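## Task

Plate B38 is partly out of slot 4 of plate hotel H1 (four slots, slot 1 lowest). Slide it back until it touches the rear stop, make sure it stays there without the robot holding it, then release and pull the gripper away.

## Robot and tools

Robot: a single six-joint arm with a two-finger parallel gripper. Its base sits on a mounting block or post, which the clearance check treats as part of the arm. The base can be slightly tilted relative to the table.

Scene frame: origin on the table surface straight below the arm base, +z up, +x forward, +y to the left when facing +x. All positions are in metres. The reported hand point (end_effector_position) lies midway between the finger pads, roughly 1 cm behind the tips, and may read slightly off from the truth, more so when the arm reaches far. Gripper axes: fingers extend along its +z, and close and open along its y.

A row is always 8 numbers in this order: x, y, z, qw, qx, qy, qz, opening. The first three are an absolute target position for the hand point in the scene frame (metres); the next four are an absolute target orientation as a unit quaternion, w first, also in the scene frame. Together they are a pose, not an offset. Opening runs from -1 (closed) to +1 (fully open, 0.094 m). To hold an orientation steady, repeat the same quaternion in every row rather than copying the drifted value from the latest result. A row is refused if its position lies more than 0.6 m from the last reported hand position along any gripper axis.

Tools:
- execute_actions {actions, pictures}. actions is a list holding at most one item. An empty list just reports state (with pictures). An action item is {rows, steps}: 1 to 15 rows, steps 1 to 15 (default 15, at least 8), each step is 1/30 s, and the final row repeats if rows run out. A wait item is {steps} alone, up to 300, counted from the previous result. pictures true adds camera images.
- move {target, speed}: target is one 8-number row as above (absolute pose). The gripper follows a straight path to it; speed is the path's top speed in m/s, 0.002 to 0.5 (default 0.25), with turning capped at twice that in rad/s. The path lasts 0.5 to 10 s and is cut off after 10 s. The opening is applied when the move starts. The path ignores obstacles, and the real hand may lag, wander or overshoot speed, particularly with the arm near full stretch.
- wait {seconds}: 0 to 10 s with no new commands.
- zoom_image {camera, region}: camera is cam_high, cam_low or cam_wrist; region is [x0, y0, x1, y1] in pixels of that camera's last image, origin top-left, no larger than 504 by 504.
- finished_scene {scene}: pass the current scene's number; it grades the scene and loads the next task. It is irreversible.

Motion details: every control step the commanded pose is clamped to within 70 mm and 16 degrees of the measured pose, then solved by damped inverse kinematics that favour position over orientation. Joint friction can leave the hand up to about 31 mm short, so tiny commands may have no effect. After an action's last step the arm keeps going only to the last clamped pose; check the reported pose and send the remainder. The last 8 steps of an action run after its result is taken, while you are composing the next reply, so the simulation keeps advancing during your replies.

Results: a state line with hand position and quaternion; grip_measured (finger opening on the command scale; may be offset by about 1 mm); Joint positions and velocities (waist, shoulder, elbow, wrist pitch, wrist yaw, wrist roll in rad, then finger gap in m); joint torques (offset, scaled and noisy, nonzero even in free air). Joint ranges: waist -2.618 to 3.054, shoulder 0.000 to 3.142, elbow 0.000 to 3.142, wrist pitch -1.571 to 1.571, wrist yaw -1.571 to 1.571, wrist roll -2.094 to 2.094. HELD marks steps where the clearance check blocked or changed the command; pose unreachable means the same. Hand target appears when nothing is pending and shows where the controller is heading. A move adds a move: line with the end status (done, off_target, moving, held, fault), any limits (paced = pose was clipped; held = some steps blocked, after which the arm may suddenly move fast) and the distance from target. FAULT lines signal stops; MOTOR HOT warns from 75 °C, a 10 s stop comes at 90 °C, and at 100 °C the arm loses hold and drops.

Cameras: cam_high and cam_low are 504x504 pinhole views, cam_wrist is a 616x616 fisheye on the gripper.

Cautions: nothing may leave the table. Push slowly; contact force grows with speed and with how far the target sits past the contact point. Avoid slams, hard hits and excessive pressure. An arm blocked by an object keeps pushing until commanded otherwise. The plate must rest against the back stop on its own, so retreat afterwards and confirm. Random brief disturbances may nudge loose objects.

Each tool is called after "Request:" as name(argument=value, ...) on one line, values as JSON.

## Session

Request:
execute_actions(actions=[])

Scene clock: 0.00 s of 7200.00 s.
end_effector_position=(+0.2187, +0.4623, +0.2934) grip_measured=+1.000 end_effector_quat_wxyz=(+0.624, -0.589, +0.312, -0.407)
Joint positions: [ 1.258  1.179  0.643  1.213  0.835 -1.453  0.094]
Joint velocities: [-0.012  0.002  0.007  0.022 -0.022  0.051  0.   ]
Joint torques (N m, as the arm reports them, + toward a larger angle): no reading
Hand target: +0.219, +0.462, +0.293; +0.624, -0.589, +0.312, -0.407

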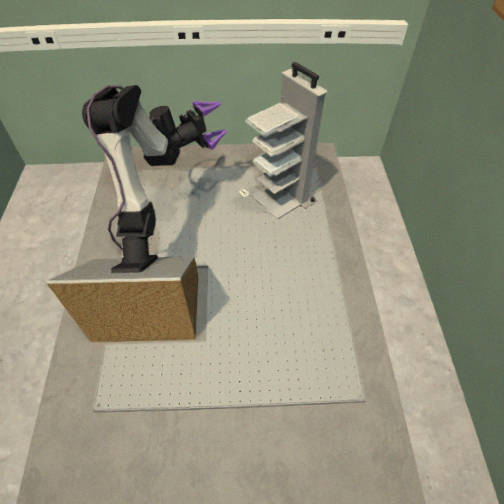

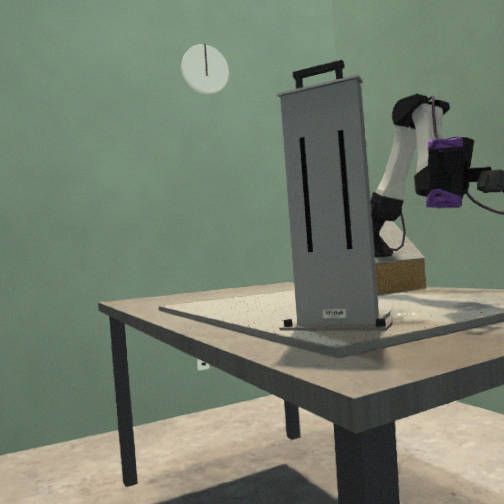

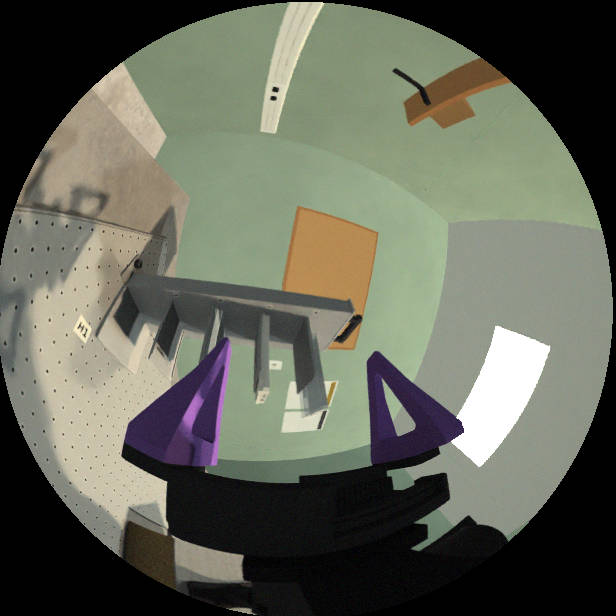

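Request:
zoom_image(camera="cam_high", region=[140, 50, 350, 240])

Request:
zoom_image(camera="cam_wrist", region=[60, 230, 400, 470])

Region (140, 50, 350, 240) of cam_high's 504x504 image, scaled by 2.400, with more detail than that image has; it fills the top 456 rows of this view, and the rest is white.

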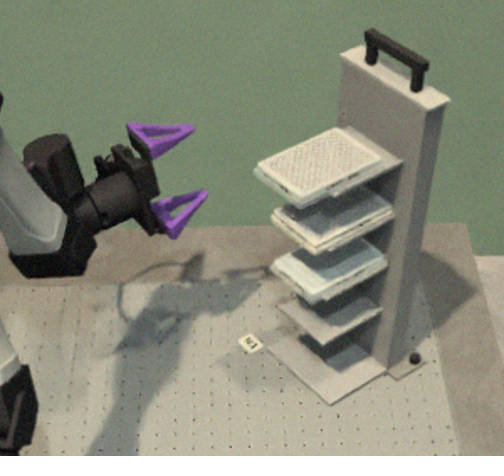

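Region (60, 230, 400, 470) of cam_wrist's 616x616 image, scaled by 1.482, with more detail than that image has; it fills the top 356 rows of this view, and the rest is white.

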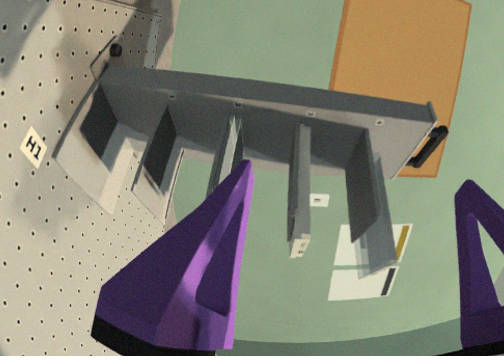

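Request:
move(target=[0.24,0.27,0.36,0.653,-0.271,0.653,0.271,0])

Scene clock: 5.43 s of 7200.00 s.
end_effector_position=(+0.2363, +0.2784, +0.3666) grip_measured=+0.002 end_effector_quat_wxyz=(+0.654, -0.277, +0.647, +0.277)
Joint positions: [-0.134  0.804  0.09   1.412 -0.641  1.065  0.047]
Joint velocities: [ 0.007  0.002  0.012  0.081  0.022  0.037 -0.001]
Joint torques (N m, as the arm reports them, + toward a larger angle): [-2.49  1.87  3.73  1.06  0.62  0.13]
Hand target: +0.239, +0.269, +0.362; +0.654, -0.265, +0.654, +0.273
Off the commanded pose: 0.011 m, 1 deg.
Kept back: nothing.
move: off_target

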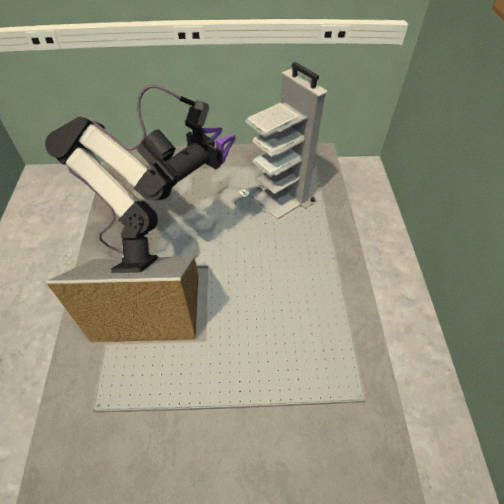

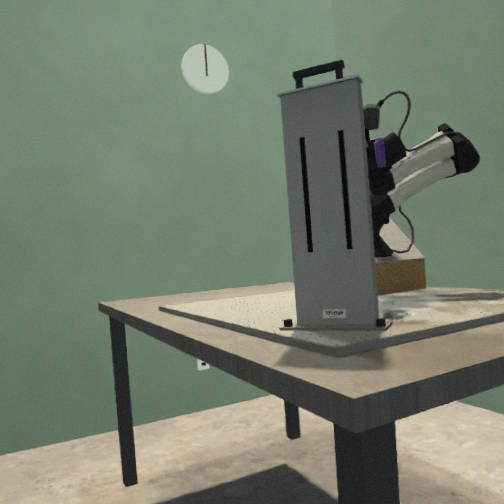

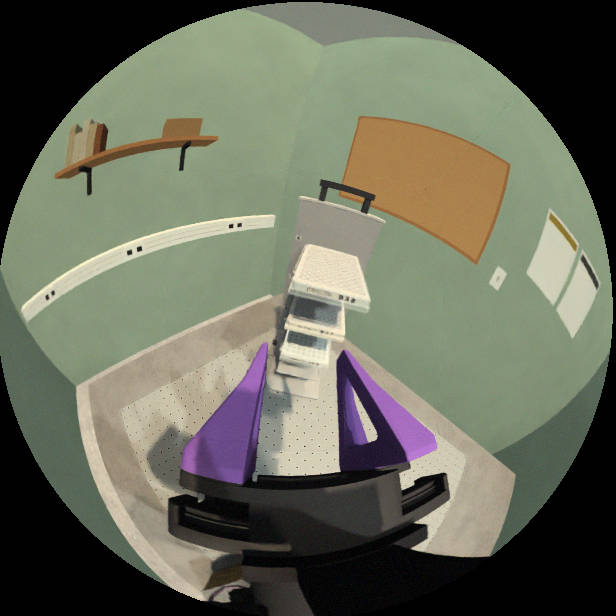

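Request:
move(target=[0.278,0.28,0.345,0.66,-0.253,0.66,0.253,0], speed=0.1)

Request:
zoom_image(camera="cam_high", region=[180, 70, 340, 190])

Scene clock: 7.00 s of 7200.00 s.
end_effector_position=(+0.2749, +0.2705, +0.3371) grip_measured=+0.002 end_effector_quat_wxyz=(+0.653, -0.243, +0.673, +0.248)
Joint positions: [ 0.029  1.006  0.121  1.41  -0.481  0.915  0.047]
Joint velocities: [-0.017 -0.002 -0.002  0.037 -0.037 -0.022  0.   ]
Joint torques (N m, as the arm reports them, + toward a larger angle): [-1.18  0.63  7.92  1.52  0.73  0.  ]
Hand target: +0.277, +0.279, +0.345; +0.660, -0.253, +0.661, +0.253
Off the commanded pose: 0.013 m, 2 deg.
Kept back: nothing.
move: off_target

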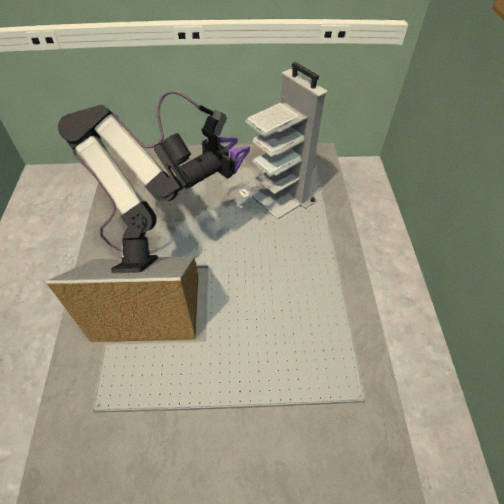

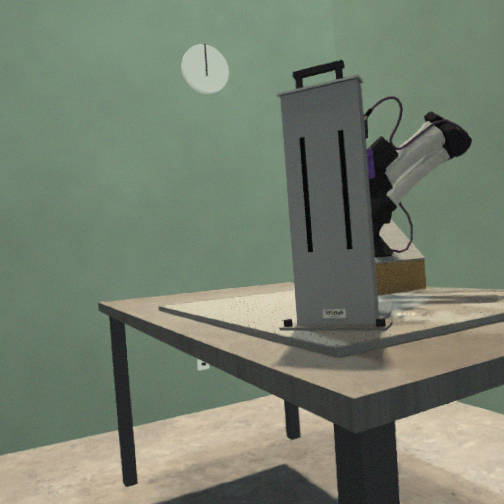

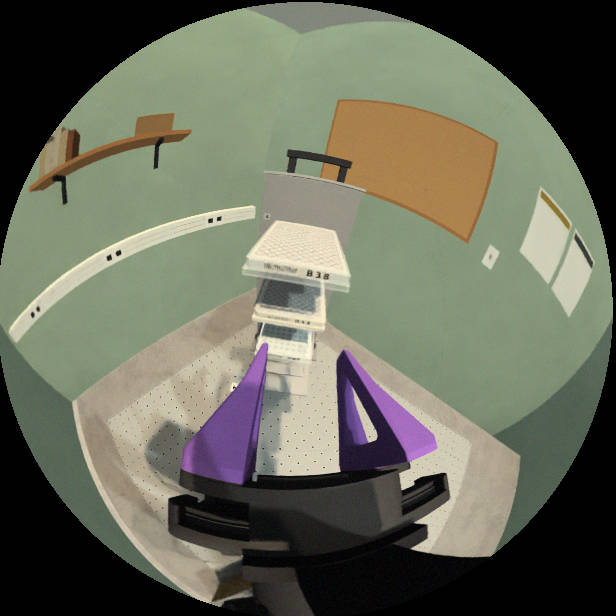

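Region (180, 70, 340, 190) of cam_high's 504x504 image, scaled by 3.150, with more detail than that image has; it fills the top 378 rows of this view, and the rest is white.

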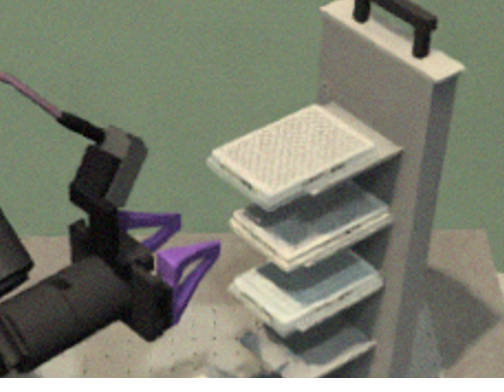

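Request:
move(target=[0.293,0.308,0.355,0.653,-0.271,0.653,0.271,0], speed=0.06)

Request:
zoom_image(camera="cam_high", region=[180, 70, 340, 190])

Scene clock: 8.37 s of 7200.00 s.
end_effector_position=(+0.2903, +0.3000, +0.3493) grip_measured=+0.002 end_effector_quat_wxyz=(+0.649, -0.265, +0.661, +0.267)
Joint positions: [ 0.073  1.084  0.246  1.411 -0.475  0.91   0.047]
Joint velocities: [-0.002  0.017  0.012  0.051  0.007  0.007 -0.001]
Joint torques (N m, as the arm reports them, + toward a larger angle): [-1.76 -0.05  7.81  1.39  0.71 -0.03]
Hand target: +0.293, +0.308, +0.355; +0.653, -0.271, +0.653, +0.271
Off the commanded pose: 0.010 m, 1 deg.
Kept back: nothing.
move: done

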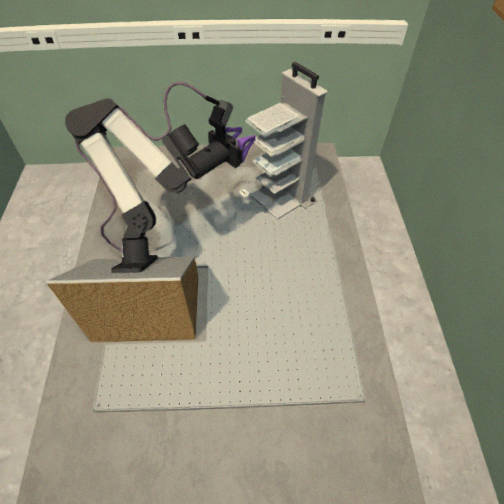

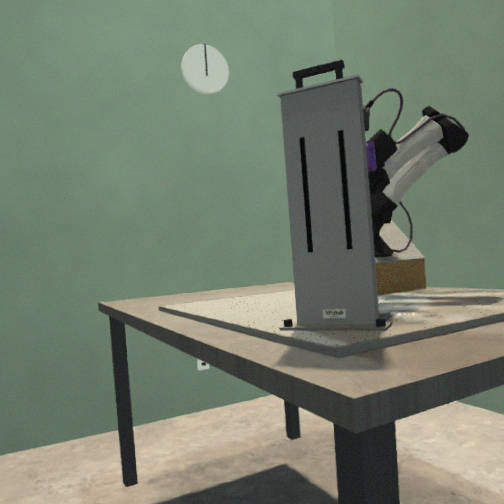

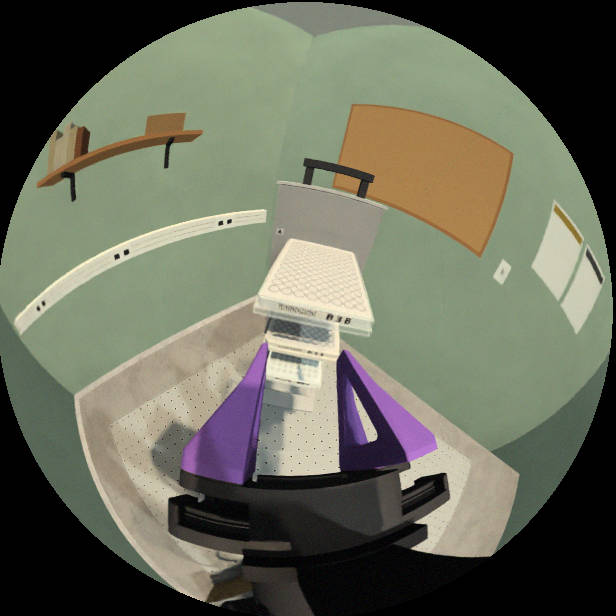

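Region (180, 70, 340, 190) of cam_high's 504x504 image, scaled by 3.150, with more detail than that image has; it fills the top 378 rows of this view, and the rest is white.

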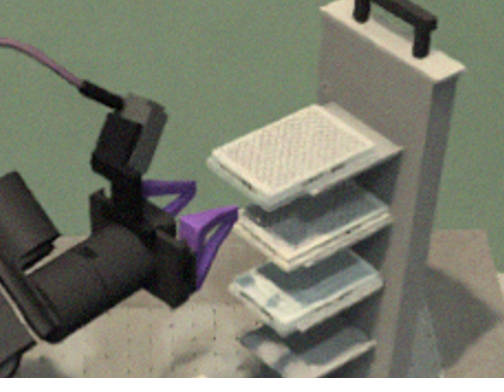

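Looks plausible. Advance 2.5 cm.

Request:
move(target=[0.313,0.323,0.357,0.658,-0.259,0.658,0.259,0], speed=0.03)

Request:
zoom_image(camera="cam_high", region=[200, 80, 320, 170])

Request:
zoom_image(camera="cam_wrist", region=[200, 220, 420, 420])

Scene clock: 10.00 s of 7200.00 s.
end_effector_position=(+0.3086, +0.3162, +0.3527) grip_measured=+0.002 end_effector_quat_wxyz=(+0.654, -0.257, +0.663, +0.258)
Joint positions: [ 0.133  1.107  0.339  1.307 -0.404  0.863  0.047]
Joint velocities: [ 0.046 -0.002 -0.007 -0.007  0.037 -0.051 -0.001]
Joint torques (N m, as the arm reports them, + toward a larger angle): [-2.1  -0.69  8.11  1.41  0.7   0.03]
Hand target: +0.313, +0.322, +0.357; +0.658, -0.259, +0.658, +0.259
Off the commanded pose: 0.009 m, 1 deg.
Kept back: nothing.
move: done

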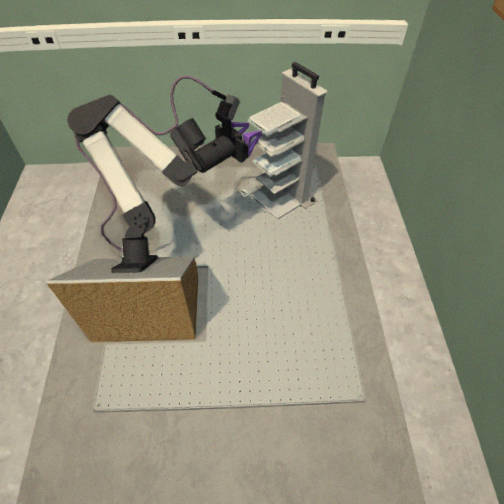

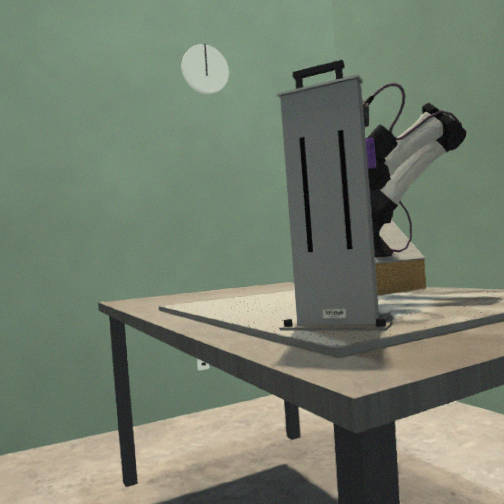

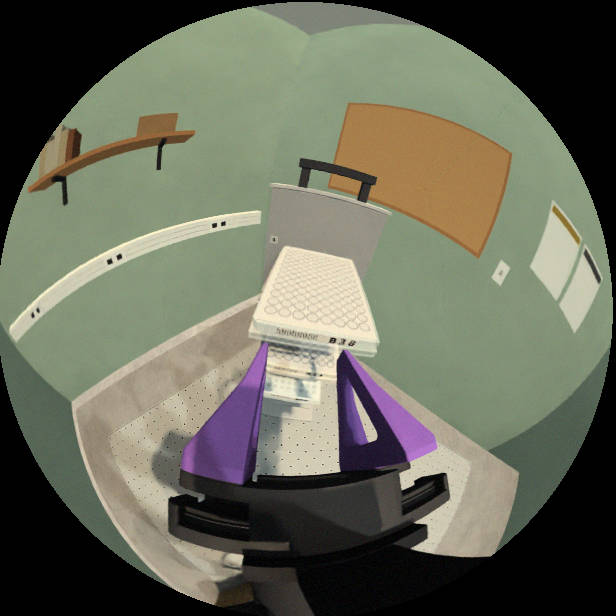

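Region (200, 80, 320, 170) of cam_high's 504x504 image, scaled by 4.200, with more detail than that image has; it fills the top 378 rows of this view, and the rest is white.

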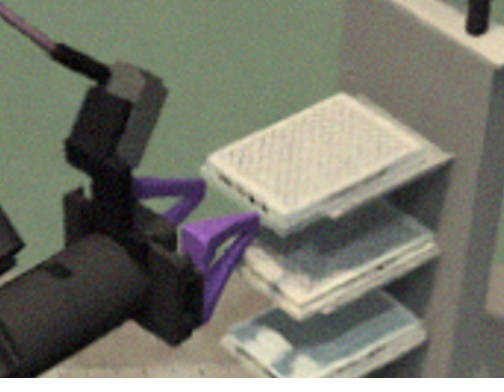

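Region (200, 220, 420, 420) of cam_wrist's 616x616 image, scaled by 2.291, with more detail than that image has; it fills the top 458 rows of this view, and the rest is white.

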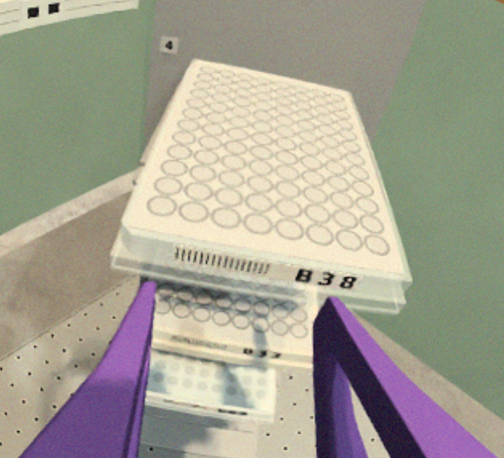

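Request:
move(target=[0.300,0.300,0.362,0.658,-0.259,0.658,0.259,0], speed=0.04)

Request:
move(target=[0.318,0.322,0.367,0.658,-0.259,0.658,0.259,0], speed=0.03)

Request:
zoom_image(camera="cam_wrist", region=[200, 220, 420, 420])

Scene clock: 11.90 s of 7200.00 s.
end_effector_position=(+0.3057, +0.3031, +0.3597) grip_measured=+0.002 end_effector_quat_wxyz=(+0.654, -0.257, +0.663, +0.258)
Joint positions: [ 0.055  1.107  0.314  1.351 -0.472  0.908  0.047]
Joint velocities: [-0.002 -0.002  0.012 -0.007 -0.037 -0.007  0.002]
Joint torques (N m, as the arm reports them, + toward a larger angle): [-4.29 -2.47  3.66  1.55  0.58  0.13]
Hand target: +0.300, +0.300, +0.362; +0.658, -0.259, +0.658, +0.259
Off the commanded pose: 0.007 m, 1 deg.
Kept back: nothing.
move: done

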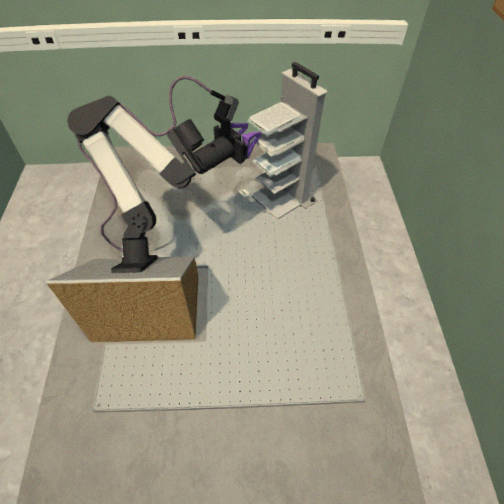

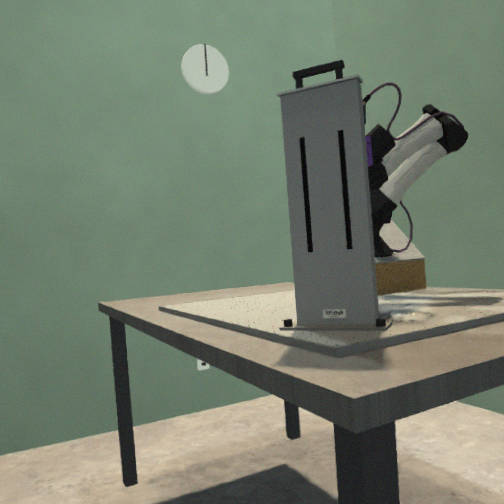

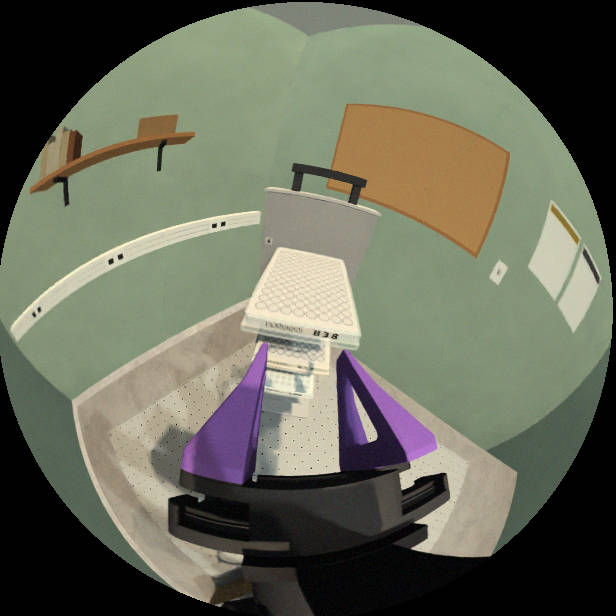

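Scene clock: 12.97 s of 7200.00 s.
end_effector_position=(+0.3119, +0.3169, +0.3643) grip_measured=+0.002 end_effector_quat_wxyz=(+0.656, -0.259, +0.660, +0.259)
Joint positions: [ 0.09   1.107  0.369  1.295 -0.44   0.887  0.047]
Joint velocities: [ 0.002 -0.012 -0.012 -0.037  0.007 -0.051 -0.001]
Joint torques (N m, as the arm reports them, + toward a larger angle): [-2.15 -0.14  8.14  1.3   0.7  -0.02]
Hand target: +0.318, +0.322, +0.367; +0.658, -0.259, +0.658, +0.259
Off the commanded pose: 0.008 m, 0 deg.
Kept back: nothing.
move: done

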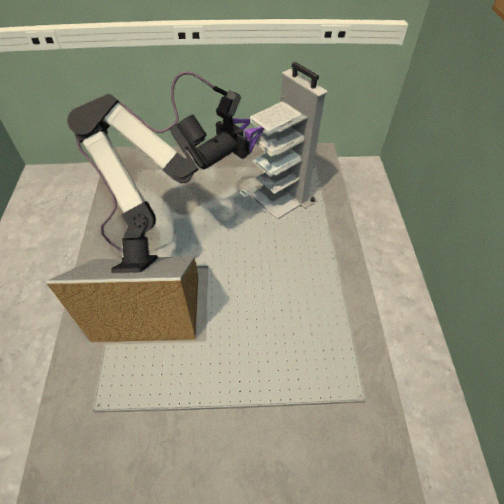

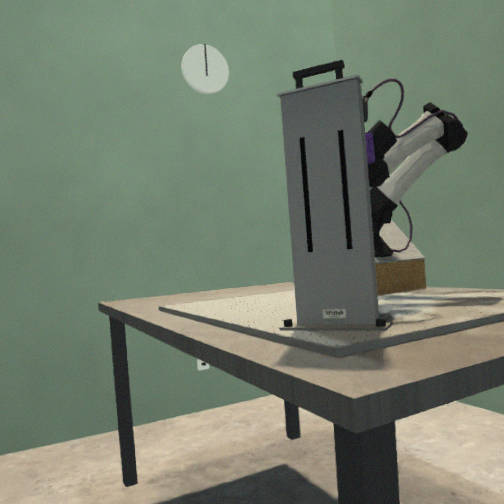

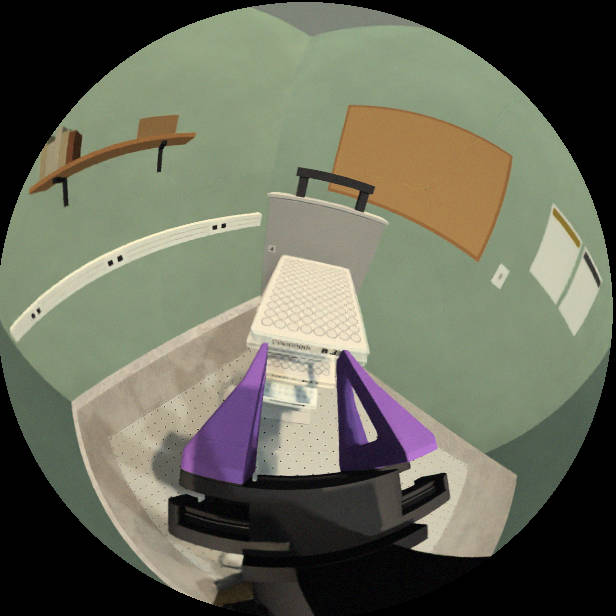

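Region (200, 220, 420, 420) of cam_wrist's 616x616 image, scaled by 2.291, with more detail than that image has; it fills the top 458 rows of this view, and the rest is white.

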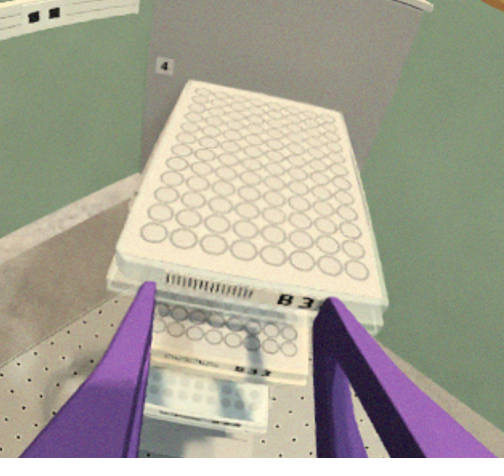

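Request:
move(target=[0.337,0.339,0.366,0.658,-0.259,0.658,0.259,0], speed=0.02)

Request:
zoom_image(camera="cam_high", region=[200, 80, 320, 170])

Scene clock: 15.10 s of 7200.00 s.
end_effector_position=(+0.3266, +0.3267, +0.3604) grip_measured=+0.001 end_effector_quat_wxyz=(+0.656, -0.257, +0.662, +0.256)
Joint positions: [ 0.134  1.166  0.427  1.276 -0.4    0.857  0.047]
Joint velocities: [ 0.002 -0.012 -0.002  0.007 -0.11  -0.066  0.   ]
Joint torques (N m, as the arm reports them, + toward a larger angle): [-1.75  0.02 10.67  1.22  0.74  0.  ]
Hand target: +0.336, +0.338, +0.366; +0.658, -0.259, +0.658, +0.259
Off the commanded pose: 0.017 m, 1 deg.
Kept back: nothing.
move: off_target

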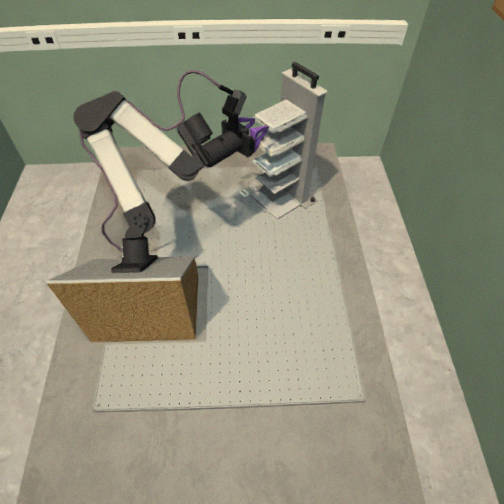

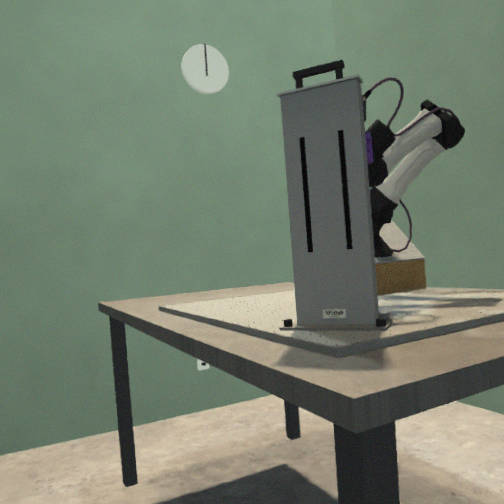

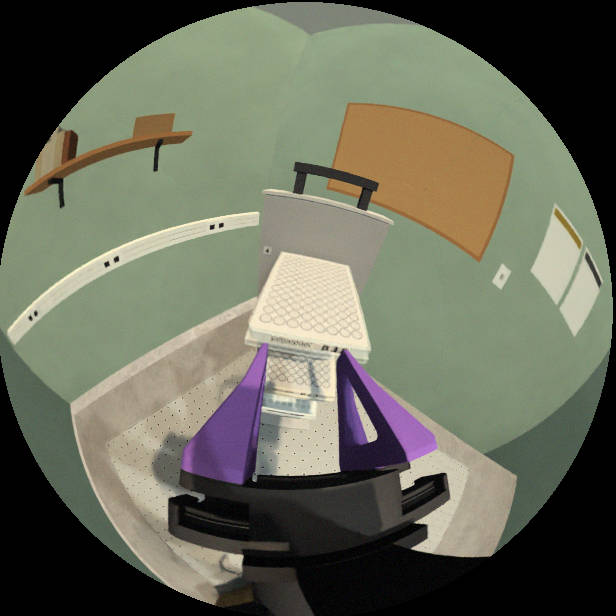

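Region (200, 80, 320, 170) of cam_high's 504x504 image, scaled by 4.200, with more detail than that image has; it fills the top 378 rows of this view, and the rest is white.

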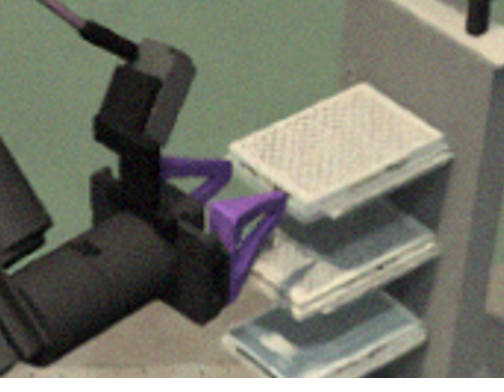

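Seated. Retreat.

Request:
move(target=[0.25,0.26,0.362,0.658,-0.259,0.658,0.259,0], speed=0.15)

Request:
finished_scene(scene=1)

Scene clock: 16.73 s of 7200.00 s.
end_effector_position=(+0.2518, +0.2662, +0.3644) grip_measured=+0.001 end_effector_quat_wxyz=(+0.657, -0.262, +0.657, +0.261)
Joint positions: [-0.156  0.898  0.1    1.449 -0.644  1.051  0.047]
Joint velocities: [-0.007 -0.012  0.007  0.037 -0.007 -0.037 -0.001]
Joint torques (N m, as the arm reports them, + toward a larger angle): [-2.75  0.37  3.7   1.03  0.59  0.1 ]
Hand target: +0.249, +0.261, +0.362; +0.658, -0.258, +0.658, +0.260
Off the commanded pose: 0.007 m, 0 deg.
Kept back: nothing.
move: done

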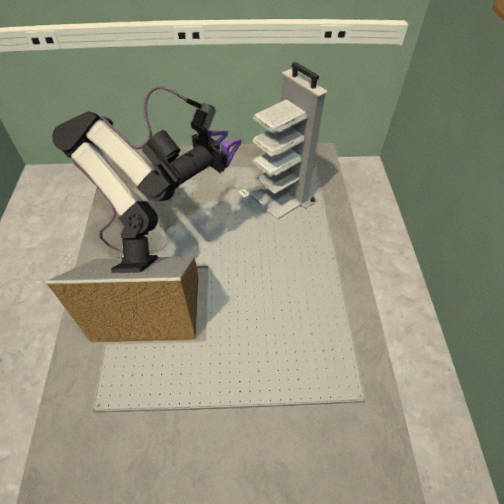

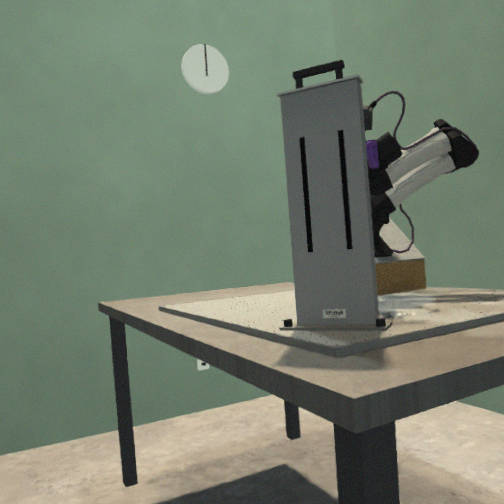

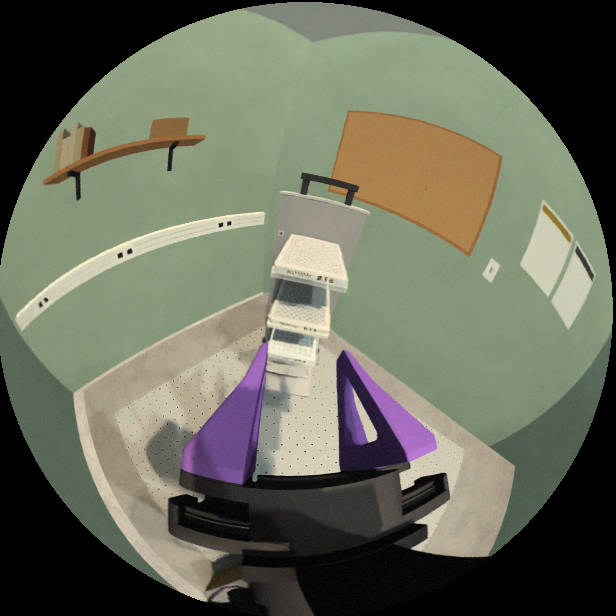

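The scene is finished: the task was done.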